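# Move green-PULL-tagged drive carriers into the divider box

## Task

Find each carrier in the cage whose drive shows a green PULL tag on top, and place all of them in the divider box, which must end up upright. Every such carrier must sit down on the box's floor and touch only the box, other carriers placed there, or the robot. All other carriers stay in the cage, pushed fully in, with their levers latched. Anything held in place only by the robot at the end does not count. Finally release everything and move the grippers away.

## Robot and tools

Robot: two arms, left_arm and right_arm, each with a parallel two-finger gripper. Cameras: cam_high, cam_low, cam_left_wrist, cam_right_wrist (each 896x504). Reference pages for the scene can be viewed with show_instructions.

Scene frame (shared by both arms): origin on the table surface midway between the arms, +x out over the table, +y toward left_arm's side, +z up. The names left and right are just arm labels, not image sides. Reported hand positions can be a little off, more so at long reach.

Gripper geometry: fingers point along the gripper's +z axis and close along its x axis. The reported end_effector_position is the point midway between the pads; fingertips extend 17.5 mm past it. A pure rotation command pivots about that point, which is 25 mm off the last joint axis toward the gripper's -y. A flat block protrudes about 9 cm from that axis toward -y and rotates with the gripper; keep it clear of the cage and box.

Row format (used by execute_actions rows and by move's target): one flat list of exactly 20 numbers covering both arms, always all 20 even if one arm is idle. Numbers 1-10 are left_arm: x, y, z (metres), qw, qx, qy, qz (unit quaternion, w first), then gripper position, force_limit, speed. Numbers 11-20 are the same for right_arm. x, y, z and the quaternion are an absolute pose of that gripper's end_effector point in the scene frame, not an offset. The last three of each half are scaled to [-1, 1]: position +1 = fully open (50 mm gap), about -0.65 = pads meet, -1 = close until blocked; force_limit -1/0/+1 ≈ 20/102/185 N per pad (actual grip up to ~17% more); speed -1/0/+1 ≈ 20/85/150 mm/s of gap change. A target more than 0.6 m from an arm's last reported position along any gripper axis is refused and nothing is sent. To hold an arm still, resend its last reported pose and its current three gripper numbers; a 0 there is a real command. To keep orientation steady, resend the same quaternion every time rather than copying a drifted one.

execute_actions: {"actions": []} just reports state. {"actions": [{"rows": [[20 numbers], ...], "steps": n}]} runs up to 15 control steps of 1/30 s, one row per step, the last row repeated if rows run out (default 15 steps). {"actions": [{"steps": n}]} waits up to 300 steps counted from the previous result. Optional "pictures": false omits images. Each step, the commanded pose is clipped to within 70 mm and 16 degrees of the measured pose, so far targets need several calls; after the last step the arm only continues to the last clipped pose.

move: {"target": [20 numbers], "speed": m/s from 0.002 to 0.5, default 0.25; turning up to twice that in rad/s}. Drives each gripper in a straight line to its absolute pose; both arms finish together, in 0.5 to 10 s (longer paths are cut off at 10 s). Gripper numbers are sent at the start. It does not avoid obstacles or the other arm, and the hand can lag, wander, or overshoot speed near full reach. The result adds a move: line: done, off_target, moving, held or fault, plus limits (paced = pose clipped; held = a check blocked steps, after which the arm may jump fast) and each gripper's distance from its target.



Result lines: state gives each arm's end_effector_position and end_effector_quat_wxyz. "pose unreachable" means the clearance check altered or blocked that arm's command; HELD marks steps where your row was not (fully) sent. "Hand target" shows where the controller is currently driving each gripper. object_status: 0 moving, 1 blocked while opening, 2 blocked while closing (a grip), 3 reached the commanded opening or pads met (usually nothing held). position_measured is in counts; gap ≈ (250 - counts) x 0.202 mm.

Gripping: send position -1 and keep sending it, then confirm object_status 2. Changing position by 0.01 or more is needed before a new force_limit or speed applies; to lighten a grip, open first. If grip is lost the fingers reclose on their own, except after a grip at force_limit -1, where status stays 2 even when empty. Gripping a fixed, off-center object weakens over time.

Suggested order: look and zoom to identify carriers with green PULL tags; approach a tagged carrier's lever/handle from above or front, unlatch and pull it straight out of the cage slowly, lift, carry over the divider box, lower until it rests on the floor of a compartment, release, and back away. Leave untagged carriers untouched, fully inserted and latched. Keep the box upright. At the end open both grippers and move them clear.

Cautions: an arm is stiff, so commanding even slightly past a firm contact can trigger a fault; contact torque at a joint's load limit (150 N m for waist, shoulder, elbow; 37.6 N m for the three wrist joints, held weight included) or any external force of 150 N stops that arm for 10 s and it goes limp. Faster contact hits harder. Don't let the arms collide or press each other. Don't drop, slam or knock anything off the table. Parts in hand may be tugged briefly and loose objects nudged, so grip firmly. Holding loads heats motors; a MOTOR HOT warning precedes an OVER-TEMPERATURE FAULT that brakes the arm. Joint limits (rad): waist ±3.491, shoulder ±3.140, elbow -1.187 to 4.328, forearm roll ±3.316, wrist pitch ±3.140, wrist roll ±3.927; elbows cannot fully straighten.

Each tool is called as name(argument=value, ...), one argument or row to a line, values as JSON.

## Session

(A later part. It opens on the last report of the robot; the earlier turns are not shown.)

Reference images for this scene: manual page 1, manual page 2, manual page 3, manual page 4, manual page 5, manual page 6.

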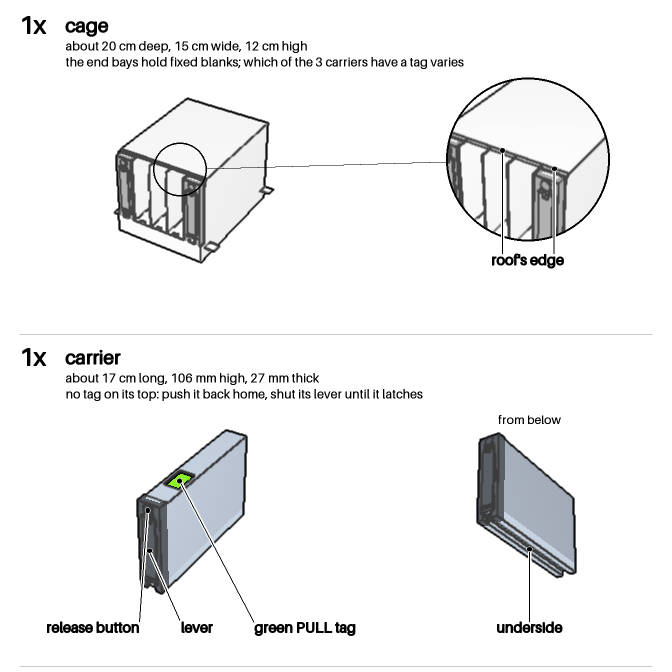

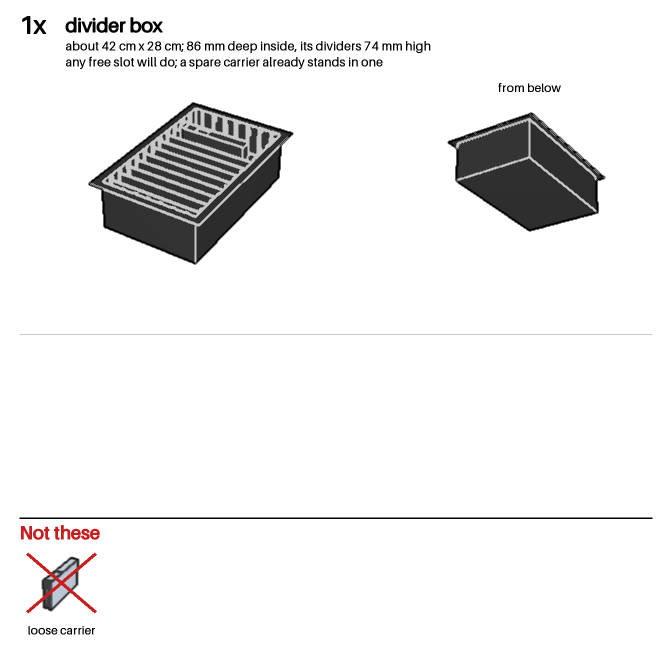

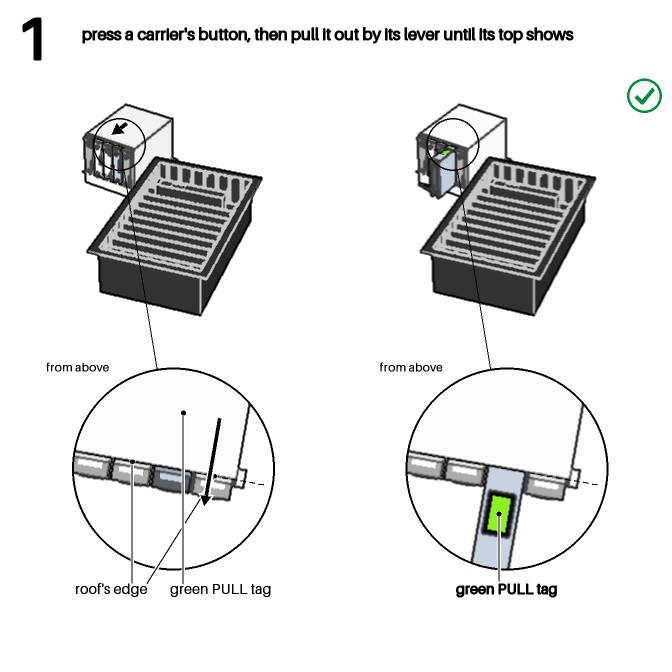

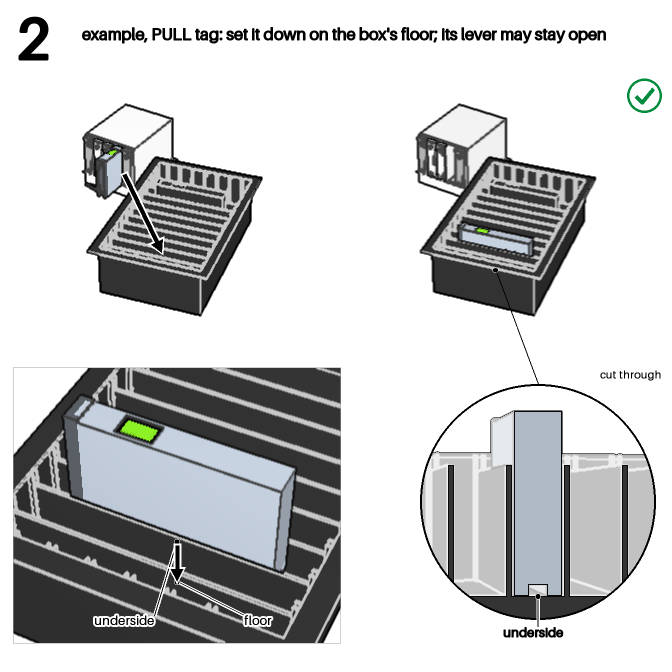

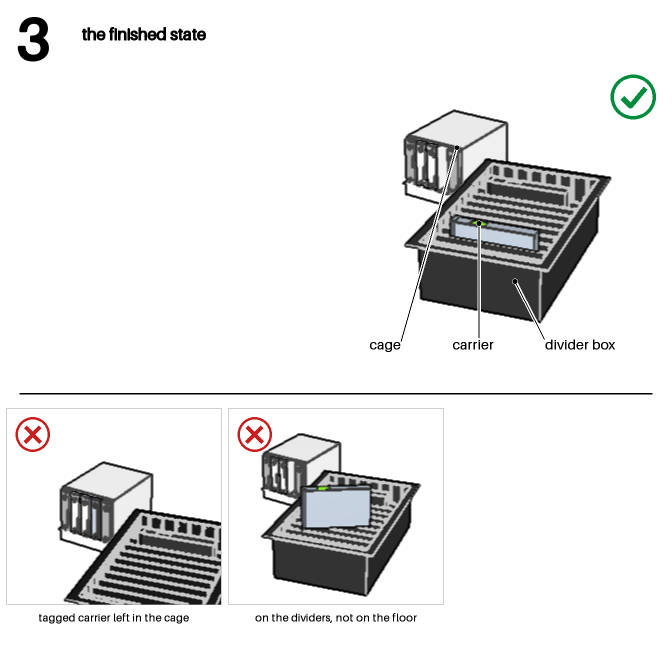

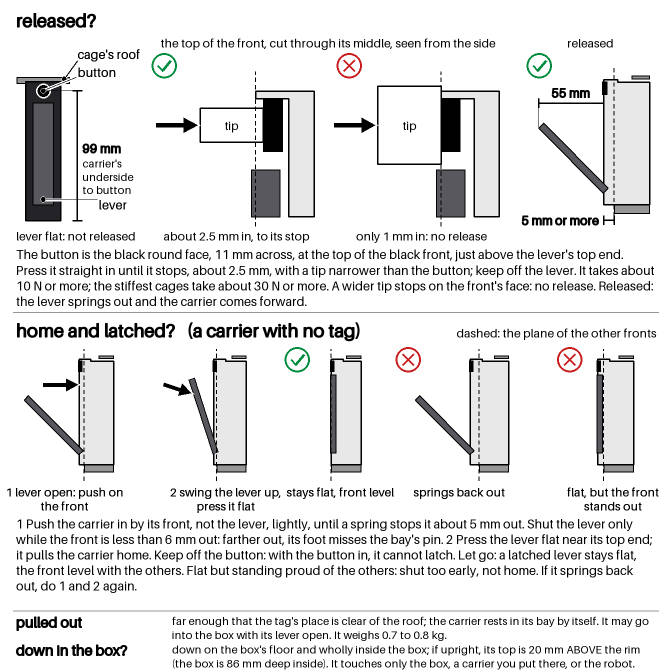

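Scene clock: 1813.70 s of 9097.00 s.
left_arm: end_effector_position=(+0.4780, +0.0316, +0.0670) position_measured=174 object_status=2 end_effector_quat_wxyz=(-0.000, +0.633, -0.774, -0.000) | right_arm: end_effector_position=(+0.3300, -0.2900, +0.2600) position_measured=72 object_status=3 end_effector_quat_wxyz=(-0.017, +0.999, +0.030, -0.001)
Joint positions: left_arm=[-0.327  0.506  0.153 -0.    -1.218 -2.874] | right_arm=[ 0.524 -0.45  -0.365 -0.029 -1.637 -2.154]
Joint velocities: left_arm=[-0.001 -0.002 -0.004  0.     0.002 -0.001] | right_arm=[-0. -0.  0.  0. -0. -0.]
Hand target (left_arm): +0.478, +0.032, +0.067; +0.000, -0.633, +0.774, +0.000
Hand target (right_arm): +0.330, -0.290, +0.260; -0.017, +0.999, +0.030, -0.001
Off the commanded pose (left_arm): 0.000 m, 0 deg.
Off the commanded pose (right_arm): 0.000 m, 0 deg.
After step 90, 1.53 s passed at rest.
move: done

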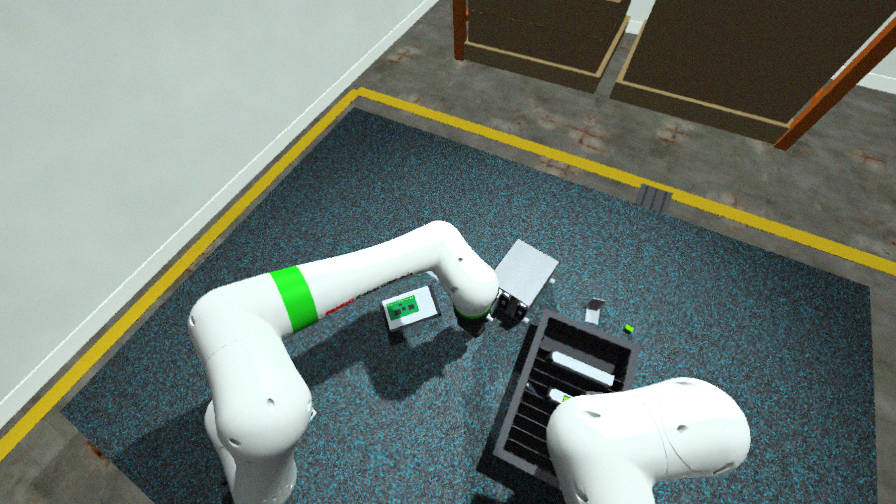

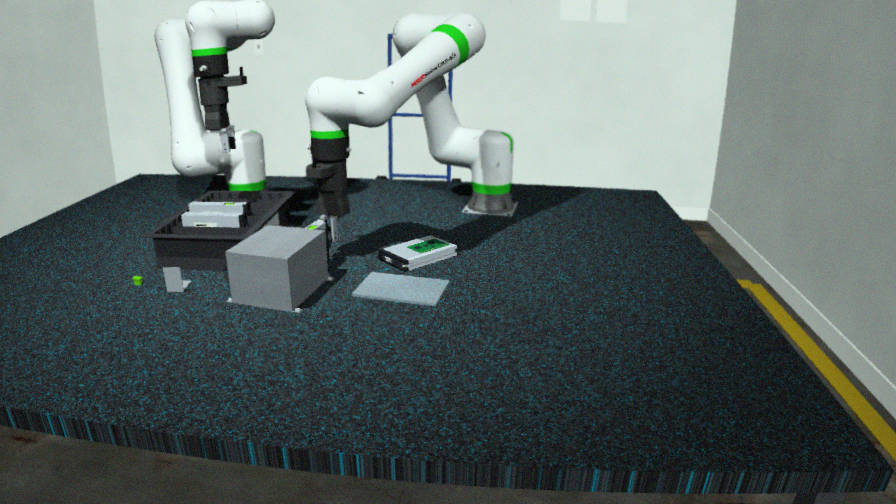

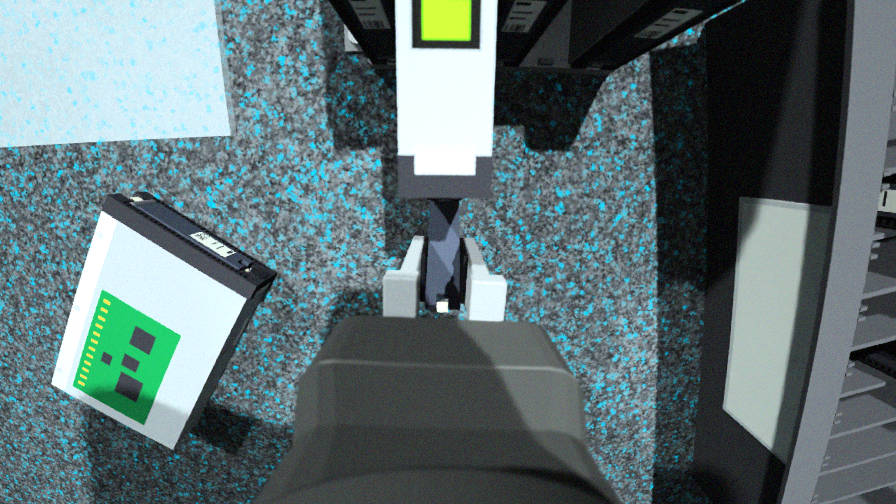

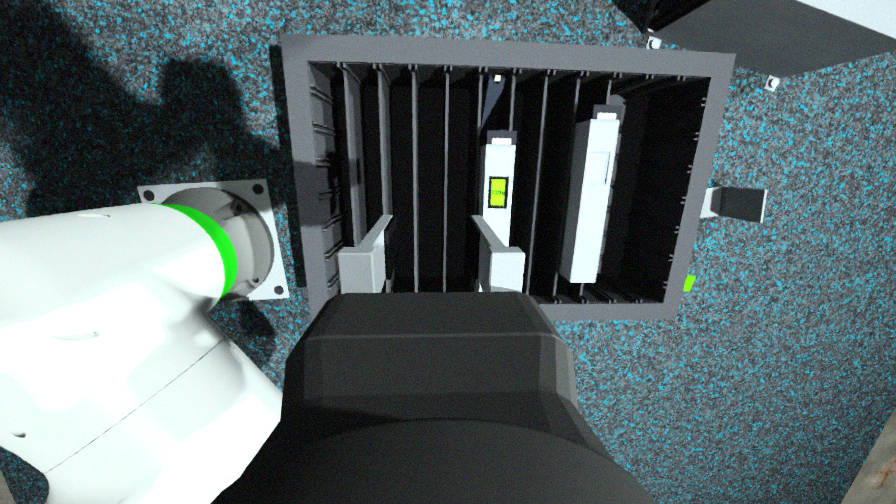

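move(
  target=[0.4285,0.0393,0.067,0,0.6327,-0.7744,0,-1,-0.3,-0.3,0.33,-0.29,0.26,-0.0174,0.9994,0.0297,-0.0005,0.54,0,0.5],
  speed=0.02,
)

Scene clock: 1828.80 s of 9097.00 s.
left_arm: end_effector_position=(+0.4286, +0.0393, +0.0670) position_measured=174 object_status=2 end_effector_quat_wxyz=(-0.000, +0.633, -0.774, -0.000) | right_arm: end_effector_position=(+0.3300, -0.2900, +0.2600) position_measured=72 object_status=3 end_effector_quat_wxyz=(-0.017, +0.999, +0.030, -0.000)
Joint positions: left_arm=[-0.355  0.406  0.009 -0.    -1.173 -2.847] | right_arm=[ 0.524 -0.45  -0.365 -0.029 -1.637 -2.154]
Joint velocities: left_arm=[-0.    -0.002 -0.003 -0.     0.001  0.001] | right_arm=[ 0.001 -0.     0.     0.     0.    -0.   ]
Hand target (left_arm): +0.429, +0.039, +0.067; +0.000, -0.633, +0.774, +0.000
Hand target (right_arm): +0.330, -0.290, +0.260; -0.017, +0.999, +0.030, -0.001
Off the commanded pose (left_arm): 0.000 m, 0 deg.
Off the commanded pose (right_arm): 0.000 m, 0 deg.
After step 90, 9.33 s passed at rest.
move: done

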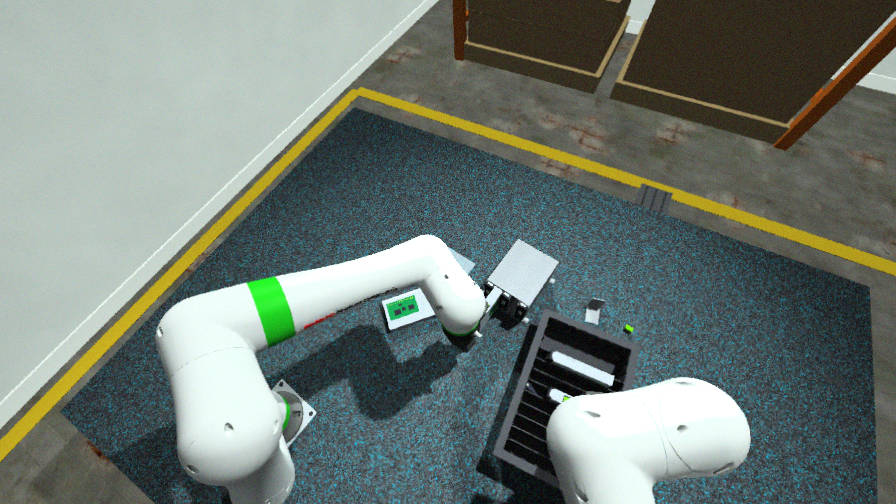

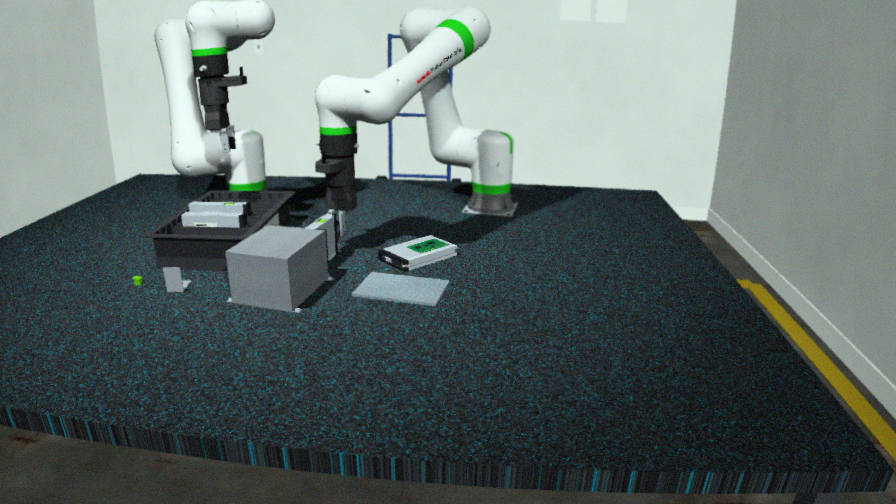

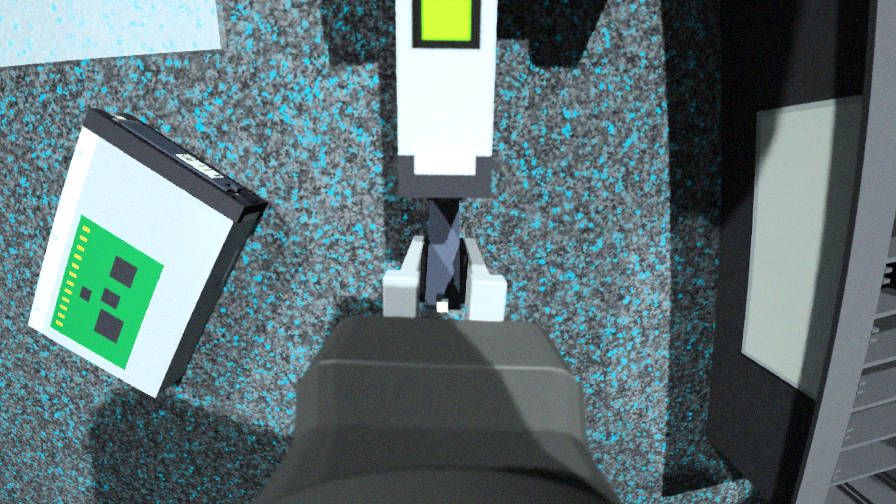

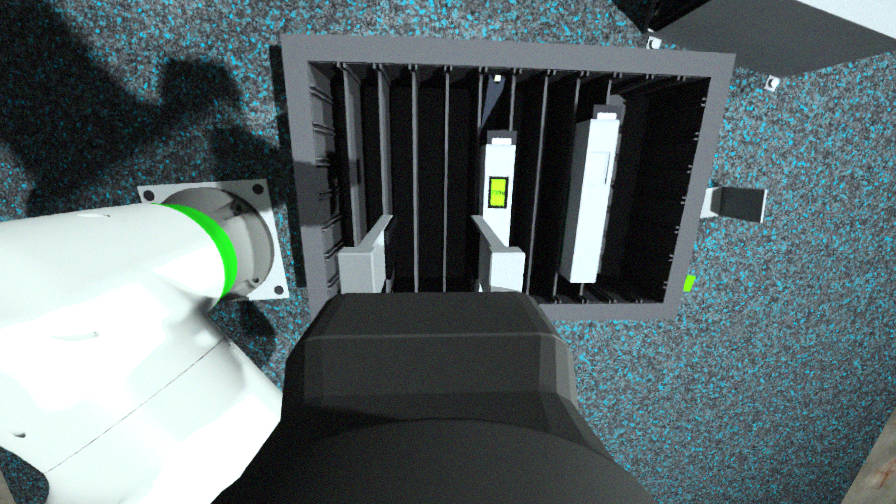

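move(
  target=[0.4285,0.0393,0.067,0,0.6327,-0.7744,0,-0.02,-0.3,-0.3,0.33,-0.29,0.26,-0.0174,0.9994,0.0297,-0.0005,0.54,0,0.5],
  speed=0.02,
)

move(
  target=[0.4285,0.0393,0.14,0,0.6327,-0.7744,0,-0.02,-0.3,-0.3,0.33,-0.29,0.26,-0.0174,0.9994,0.0297,-0.0005,0.54,0,0.5],
  speed=0.06,
)

Scene clock: 1839.80 s of 9097.00 s.
left_arm: end_effector_position=(+0.4285, +0.0393, +0.0670) position_measured=155 object_status=3 end_effector_quat_wxyz=(-0.000, +0.633, -0.774, +0.000) | right_arm: end_effector_position=(+0.3300, -0.2900, +0.2600) position_measured=72 object_status=3 end_effector_quat_wxyz=(-0.017, +0.999, +0.030, -0.001)
Joint positions: left_arm=[-0.355  0.406  0.008 -0.    -1.173 -2.847] | right_arm=[ 0.524 -0.45  -0.365 -0.029 -1.637 -2.154]
Joint velocities: left_arm=[-0.     0.     0.     0.001  0.     0.   ] | right_arm=[ 0.002  0.     0.     0.    -0.    -0.   ]
Hand target (left_arm): +0.428, +0.039, +0.067; +0.000, -0.633, +0.774, -0.000
Hand target (right_arm): +0.330, -0.290, +0.260; -0.017, +0.999, +0.030, -0.001
Off the commanded pose (left_arm): 0.000 m, 0 deg.
Off the commanded pose (right_arm): 0.000 m, 0 deg.
After step 90, 7.30 s passed at rest.
move: done

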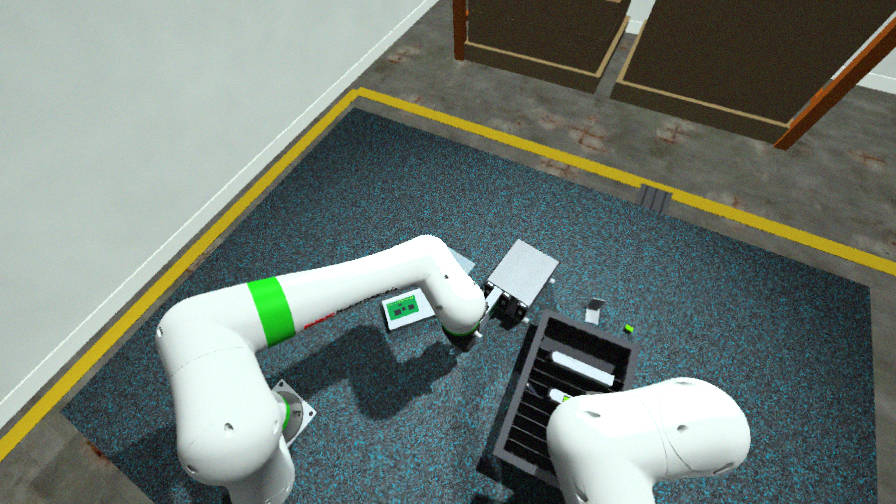

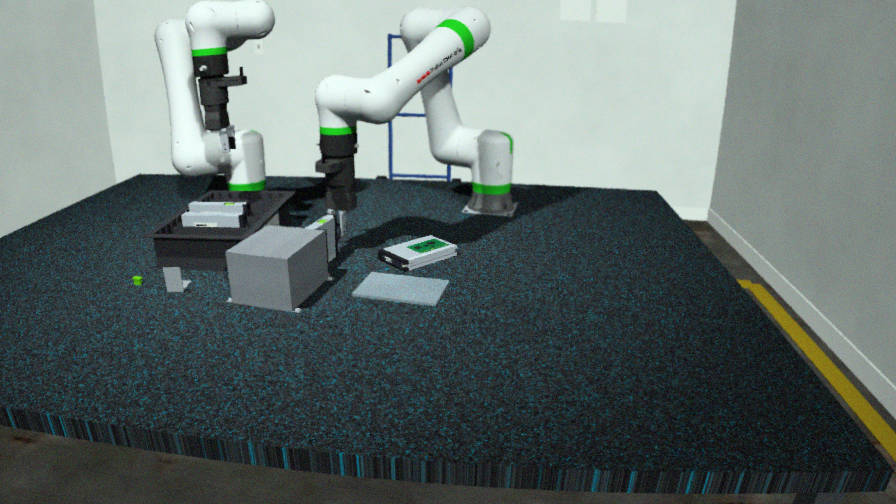

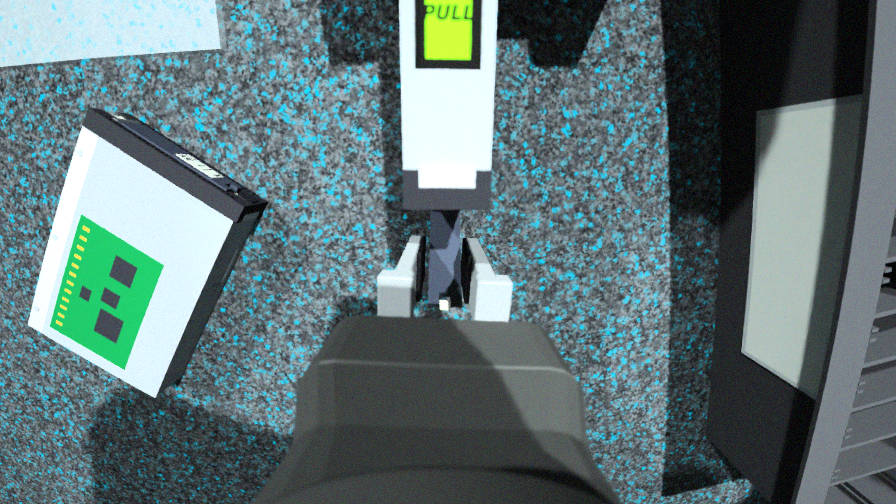

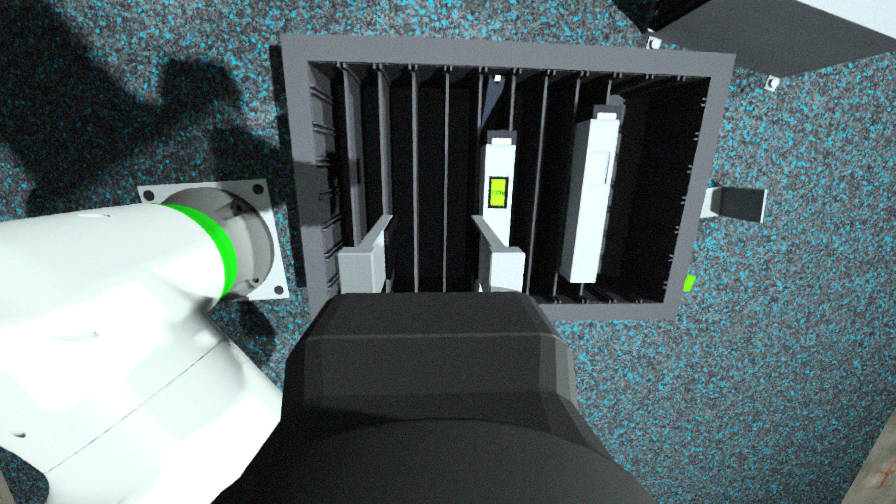

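Scene clock: 1841.37 s of 9097.00 s.
left_arm: end_effector_position=(+0.4284, +0.0393, +0.1399) position_measured=155 object_status=3 end_effector_quat_wxyz=(+0.000, +0.633, -0.774, +0.000) | right_arm: end_effector_position=(+0.3300, -0.2900, +0.2600) position_measured=72 object_status=3 end_effector_quat_wxyz=(-0.017, +0.999, +0.030, -0.000)
Joint positions: left_arm=[-0.355  0.35   0.11   0.    -1.331 -2.847] | right_arm=[ 0.524 -0.45  -0.365 -0.029 -1.637 -2.154]
Joint velocities: left_arm=[-0.001 -0.     0.003  0.001 -0.003  0.001] | right_arm=[-0.  0. -0.  0.  0.  0.]
Hand target (left_arm): +0.428, +0.039, +0.140; -0.000, -0.633, +0.774, -0.000
Hand target (right_arm): +0.330, -0.290, +0.260; -0.017, +0.999, +0.030, -0.001
Off the commanded pose (left_arm): 0.000 m, 0 deg.
Off the commanded pose (right_arm): 0.000 m, 0 deg.
move: done

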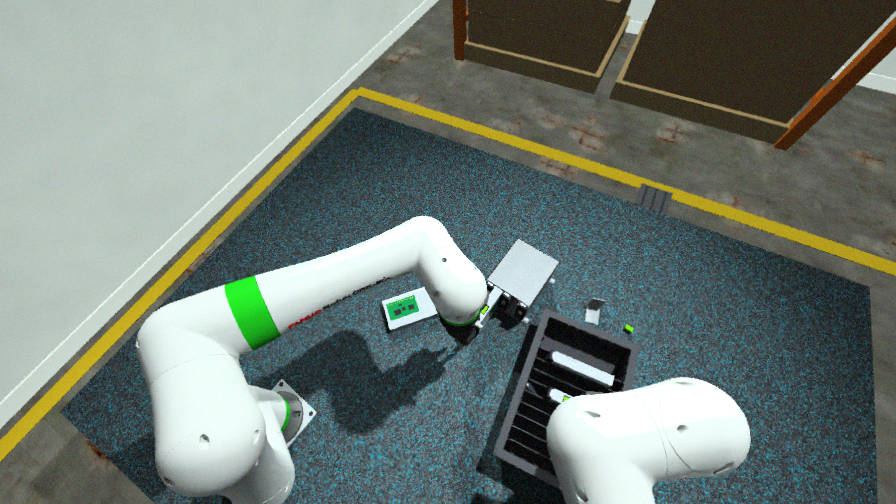

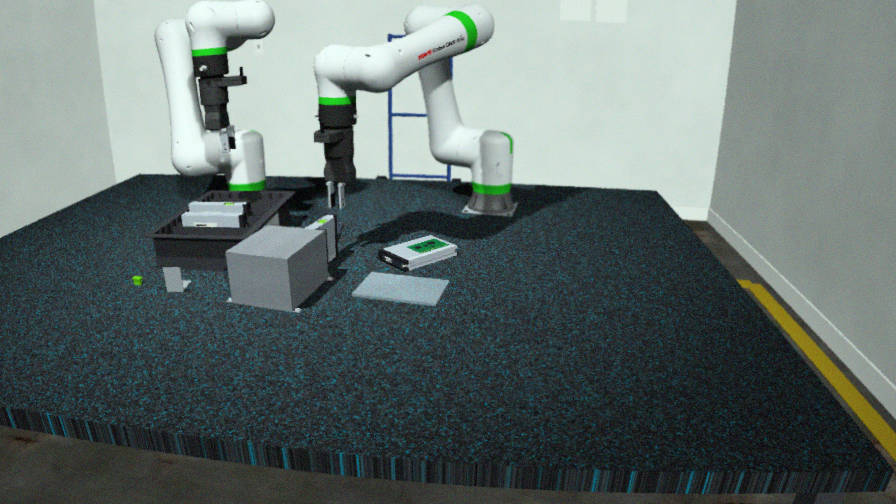

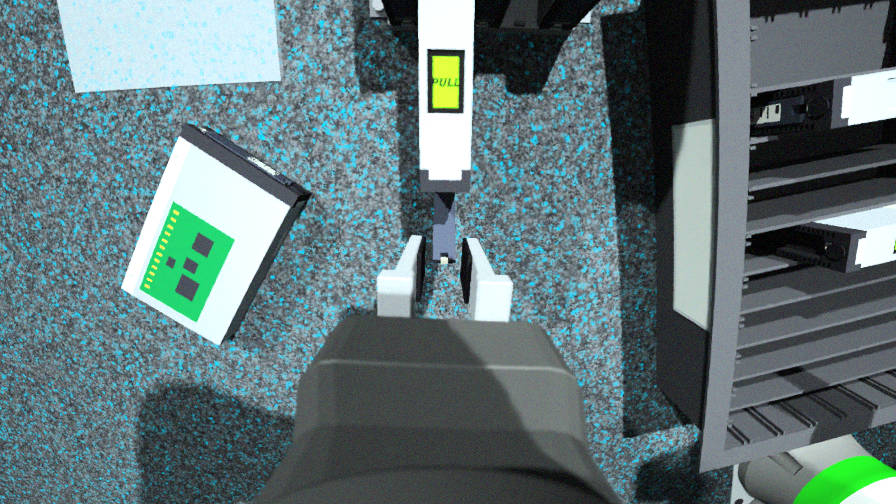

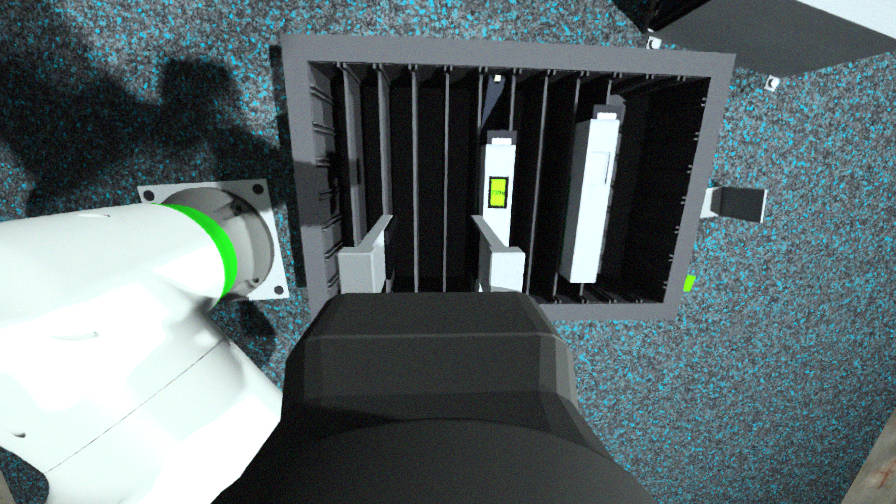

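move(
  target=[0.37,0.24,0.25,0,0.6327,-0.7744,0,-0.02,-0.3,-0.3,0.45,-0.13,0.25,0,0.7587,0.6514,0,0.54,0,0.5],
  speed=0.15,
)

Scene clock: 1862.60 s of 9097.00 s.
left_arm: end_effector_position=(+0.3702, +0.2399, +0.2499) position_measured=155 object_status=3 end_effector_quat_wxyz=(+0.000, +0.633, -0.774, +0.000) | right_arm: end_effector_position=(+0.4500, -0.1301, +0.2501) position_measured=72 object_status=3 end_effector_quat_wxyz=(+0.000, +0.759, +0.651, +0.000)
Joint positions: left_arm=[ 0.012 -0.094 -0.13   0.    -1.535 -3.214] | right_arm=[ 0.67   0.088  0.052  0.    -1.535 -0.94 ]
Joint velocities: left_arm=[ 0.003 -0.002 -0.002 -0.001 -0.001 -0.004] | right_arm=[ 0.001  0.003  0.003  0.    -0.003  0.007]
Hand target (left_arm): +0.370, +0.240, +0.250; -0.000, -0.633, +0.774, -0.000
Hand target (right_arm): +0.450, -0.130, +0.250; +0.000, +0.759, +0.651, +0.000
Off the commanded pose (left_arm): 0.000 m, 0 deg.
Off the commanded pose (right_arm): 0.000 m, 0 deg.
After step 90, 13.37 s passed at rest.
move: done

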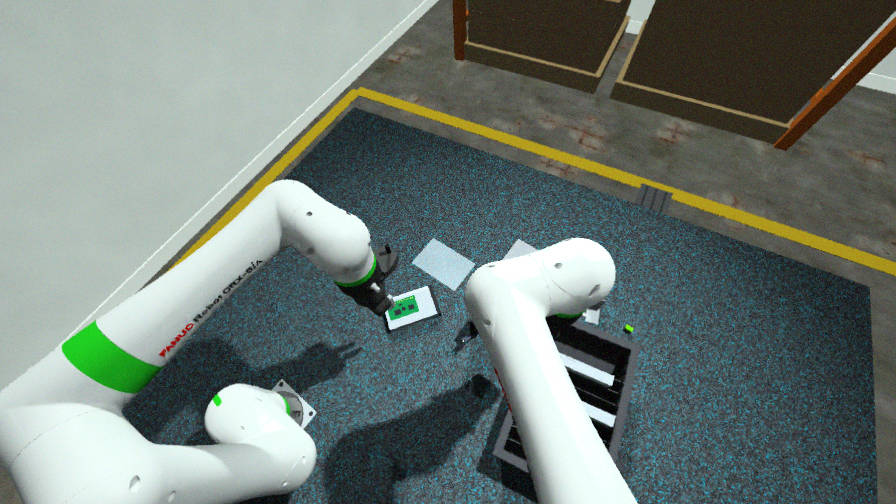

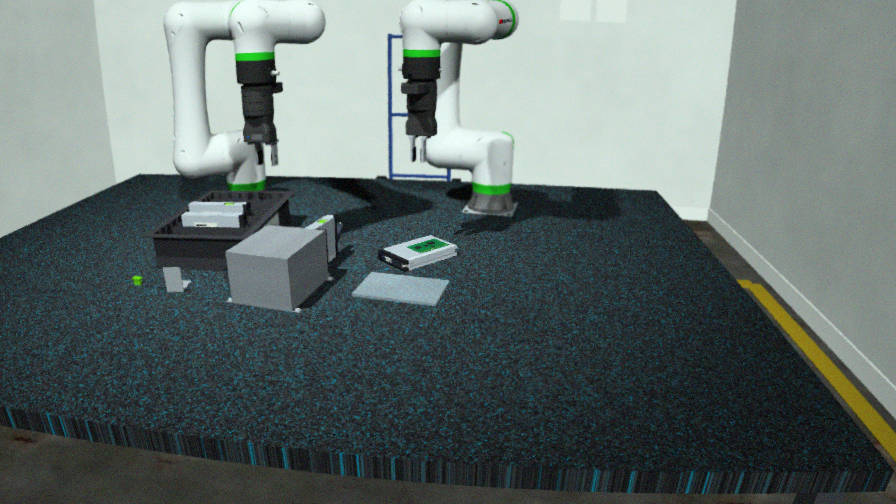

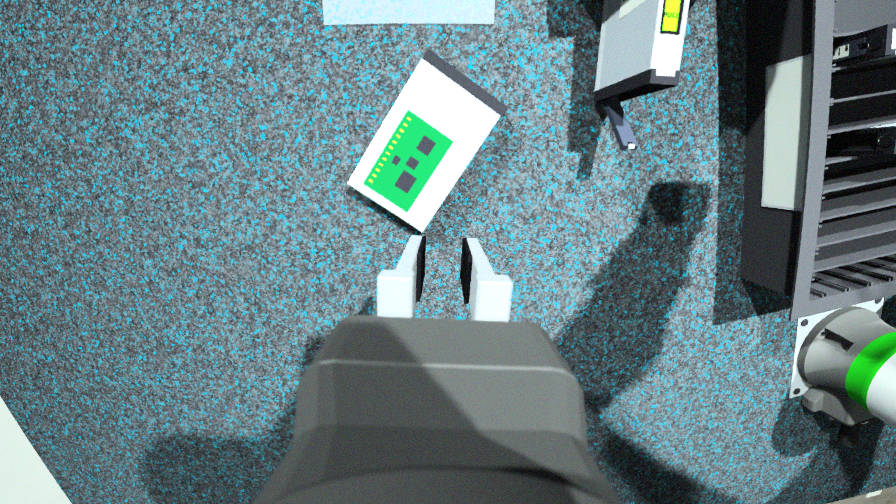

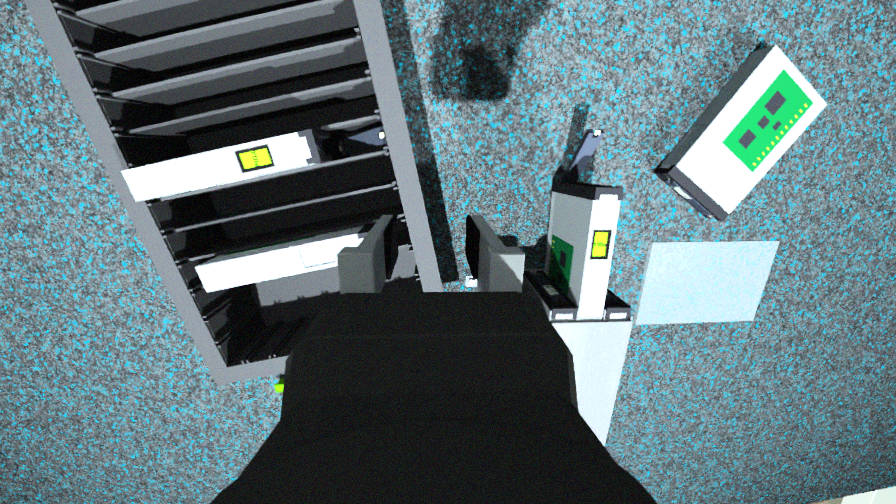

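move(
  target=[0.37,0.24,0.25,0,0.6327,-0.7744,0,-0.02,-0.3,-0.3,0.541,0.021,0.19,0,0.7587,0.6514,0,0.54,0,0.5],
  speed=0.12,
)

Scene clock: 1867.60 s of 9097.00 s.
left_arm: end_effector_position=(+0.3700, +0.2400, +0.2500) position_measured=155 object_status=3 end_effector_quat_wxyz=(+0.000, +0.633, -0.774, -0.000) | right_arm: end_effector_position=(+0.5409, +0.0209, +0.1900) position_measured=72 object_status=3 end_effector_quat_wxyz=(+0.000, +0.759, +0.651, +0.000)
Joint positions: left_arm=[ 0.012 -0.095 -0.13   0.    -1.536 -3.213] | right_arm=[ 0.736  0.51   0.453  0.    -1.513 -1.006]
Joint velocities: left_arm=[-0.    -0.    -0.001  0.    -0.001 -0.   ] | right_arm=[ 0.     0.004  0.005 -0.    -0.002 -0.001]
Hand target (left_arm): +0.370, +0.240, +0.250; -0.000, -0.633, +0.774, +0.000
Hand target (right_arm): +0.541, +0.021, +0.190; +0.000, +0.759, +0.651, +0.000
Off the commanded pose (left_arm): 0.000 m, 0 deg.
Off the commanded pose (right_arm): 0.000 m, 0 deg.
After step 90, 0.03 s passed at rest.
move: done

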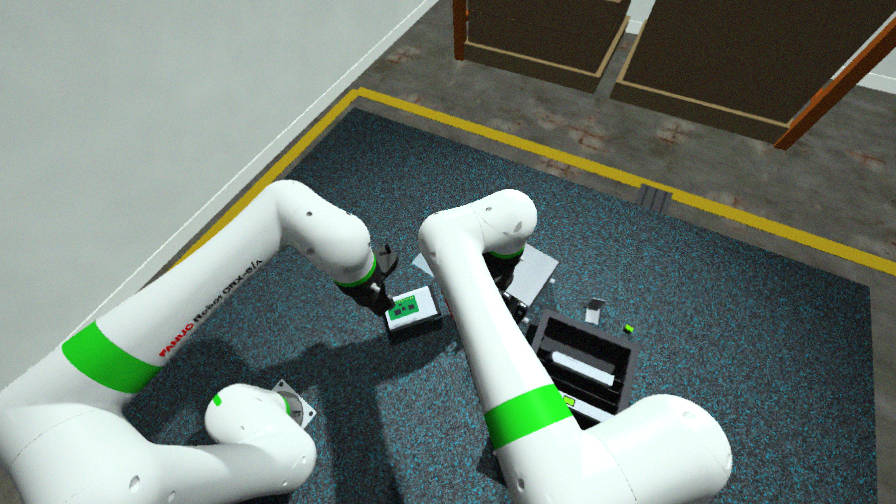

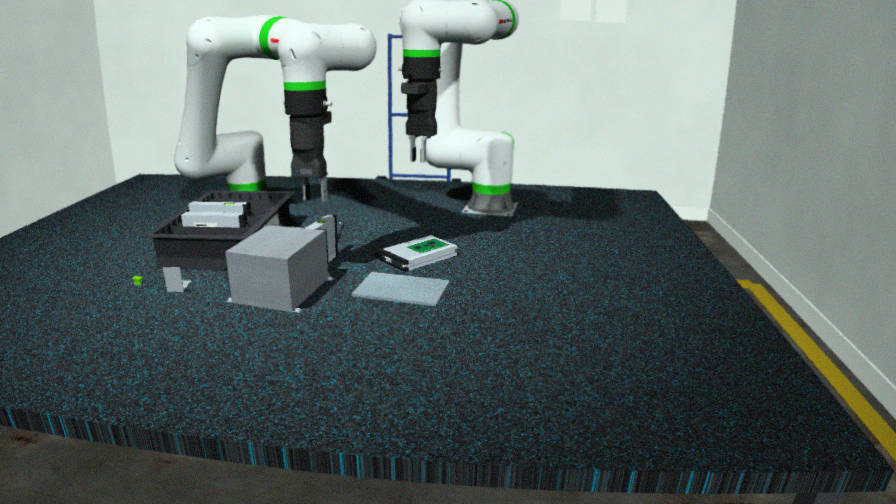

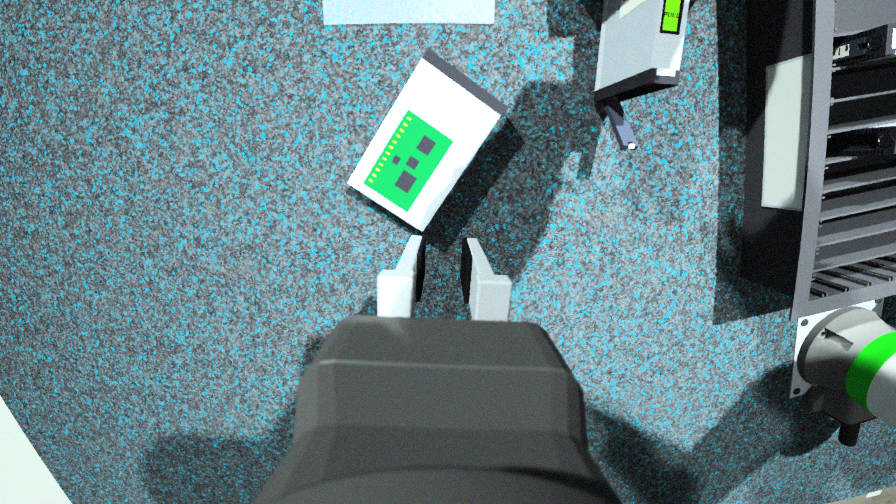

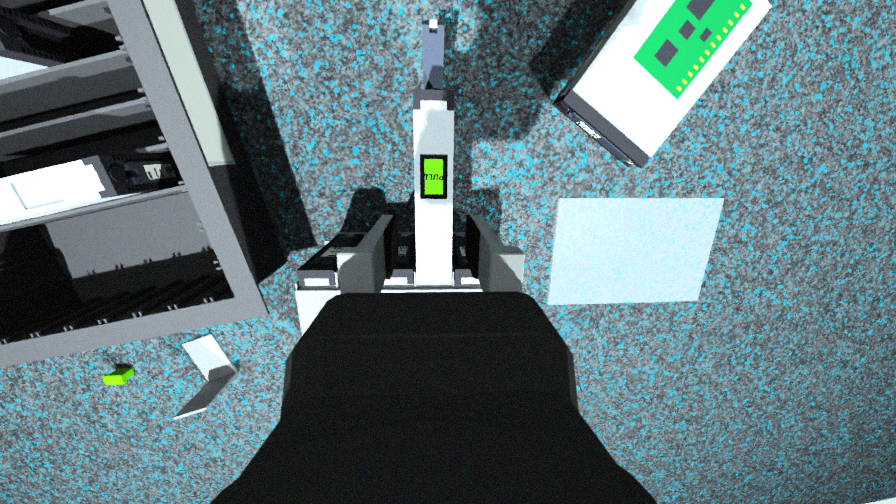

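zoom_image(
  camera="cam_right_wrist",
  region=[330,60,550,310],
)

Region (330, 60, 550, 310) of cam_right_wrist's 896x504 image, scaled by 2.016, with more detail than that image has; it fills the left 444 columns of this view, and the rest is white.

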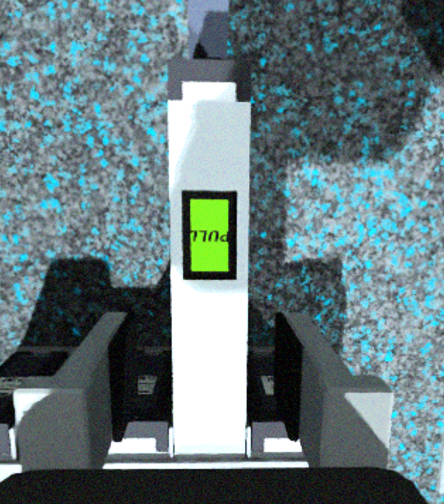

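move(
  target=[0.37,0.24,0.25,0,0.6327,-0.7744,0,-0.02,-0.3,-0.3,0.5411,0.0218,0.135,0,0.7587,0.6514,0,0.54,0,0.5],
  speed=0.05,
)

Scene clock: 1964.83 s of 9097.00 s.
left_arm: end_effector_position=(+0.3700, +0.2400, +0.2500) position_measured=155 object_status=3 end_effector_quat_wxyz=(+0.000, +0.633, -0.774, -0.000) | right_arm: end_effector_position=(+0.5411, +0.0218, +0.1351) position_measured=72 object_status=3 end_effector_quat_wxyz=(-0.000, +0.759, +0.651, +0.000)
Joint positions: left_arm=[ 0.012 -0.095 -0.13   0.    -1.536 -3.213] | right_arm=[ 0.737  0.529  0.352 -0.    -1.394 -1.006]
Joint velocities: left_arm=[ 0. -0. -0. -0.  0. -0.] | right_arm=[-0.001  0.001 -0.003 -0.     0.003  0.   ]
Hand target (left_arm): +0.370, +0.240, +0.250; -0.000, -0.633, +0.774, +0.000
Hand target (right_arm): +0.541, +0.022, +0.135; -0.000, +0.759, +0.651, -0.000
Off the commanded pose (left_arm): 0.000 m, 0 deg.
Off the commanded pose (right_arm): 0.000 m, 0 deg.
After step 90, 92.83 s passed at rest.
move: done

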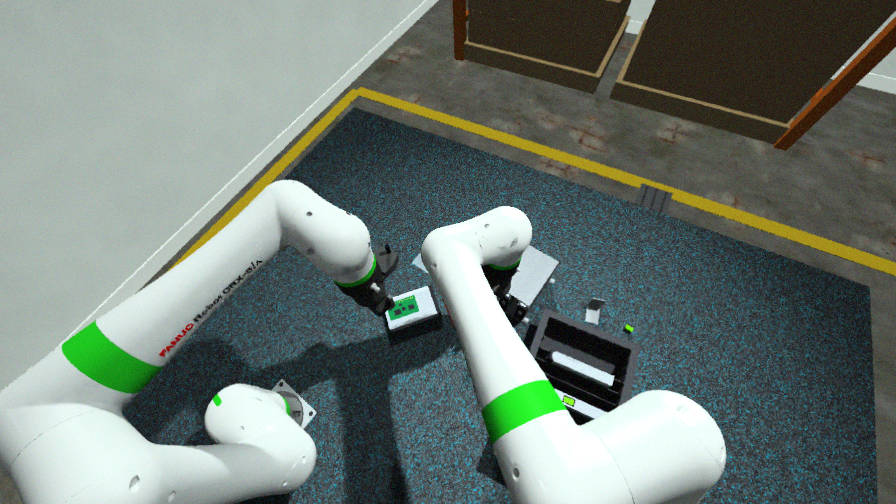

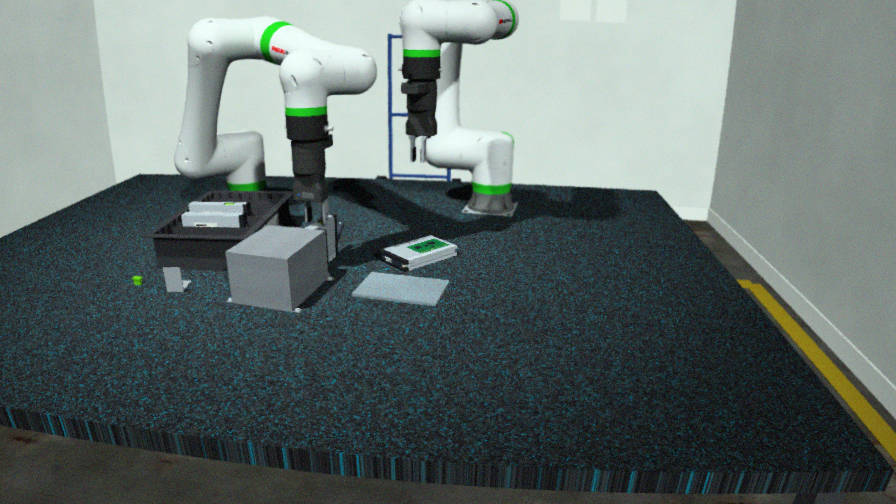

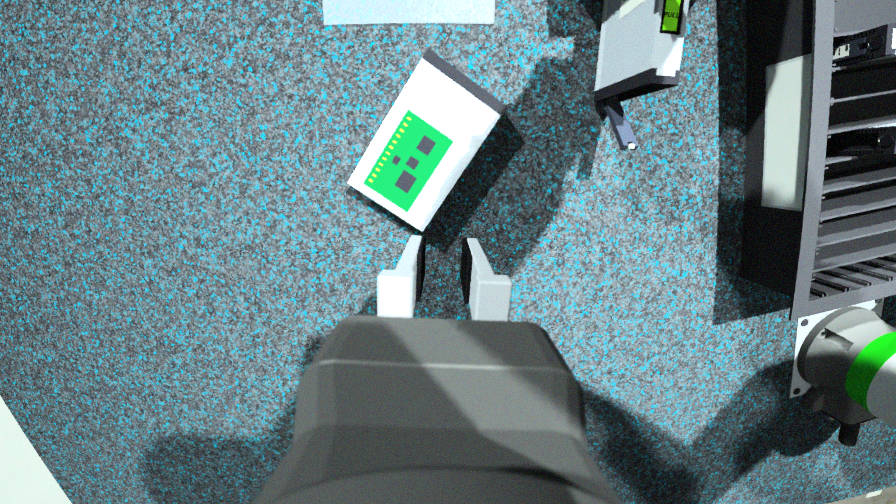

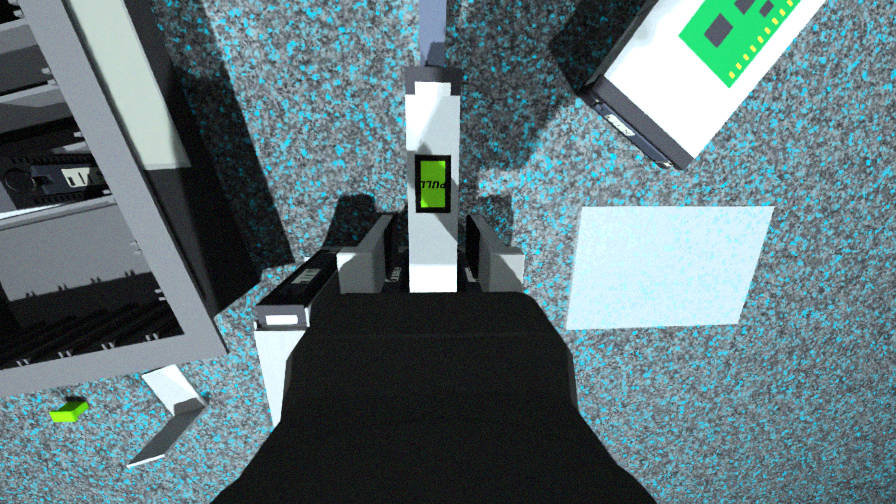

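zoom_image(
  camera="cam_low",
  region=[260,170,400,290],
)

Region (260, 170, 400, 290) of cam_low's 896x504 image, scaled by 3.600, with more detail than that image has; it fills the top 432 rows of this view, and the rest is white.

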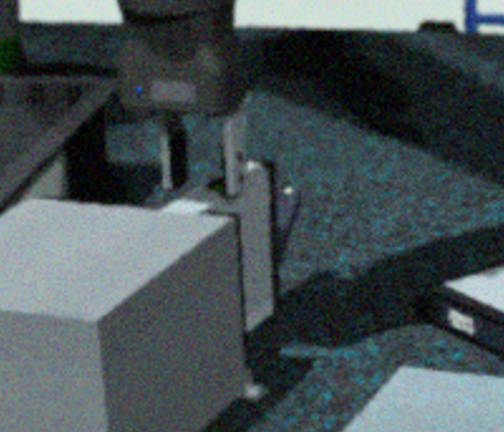

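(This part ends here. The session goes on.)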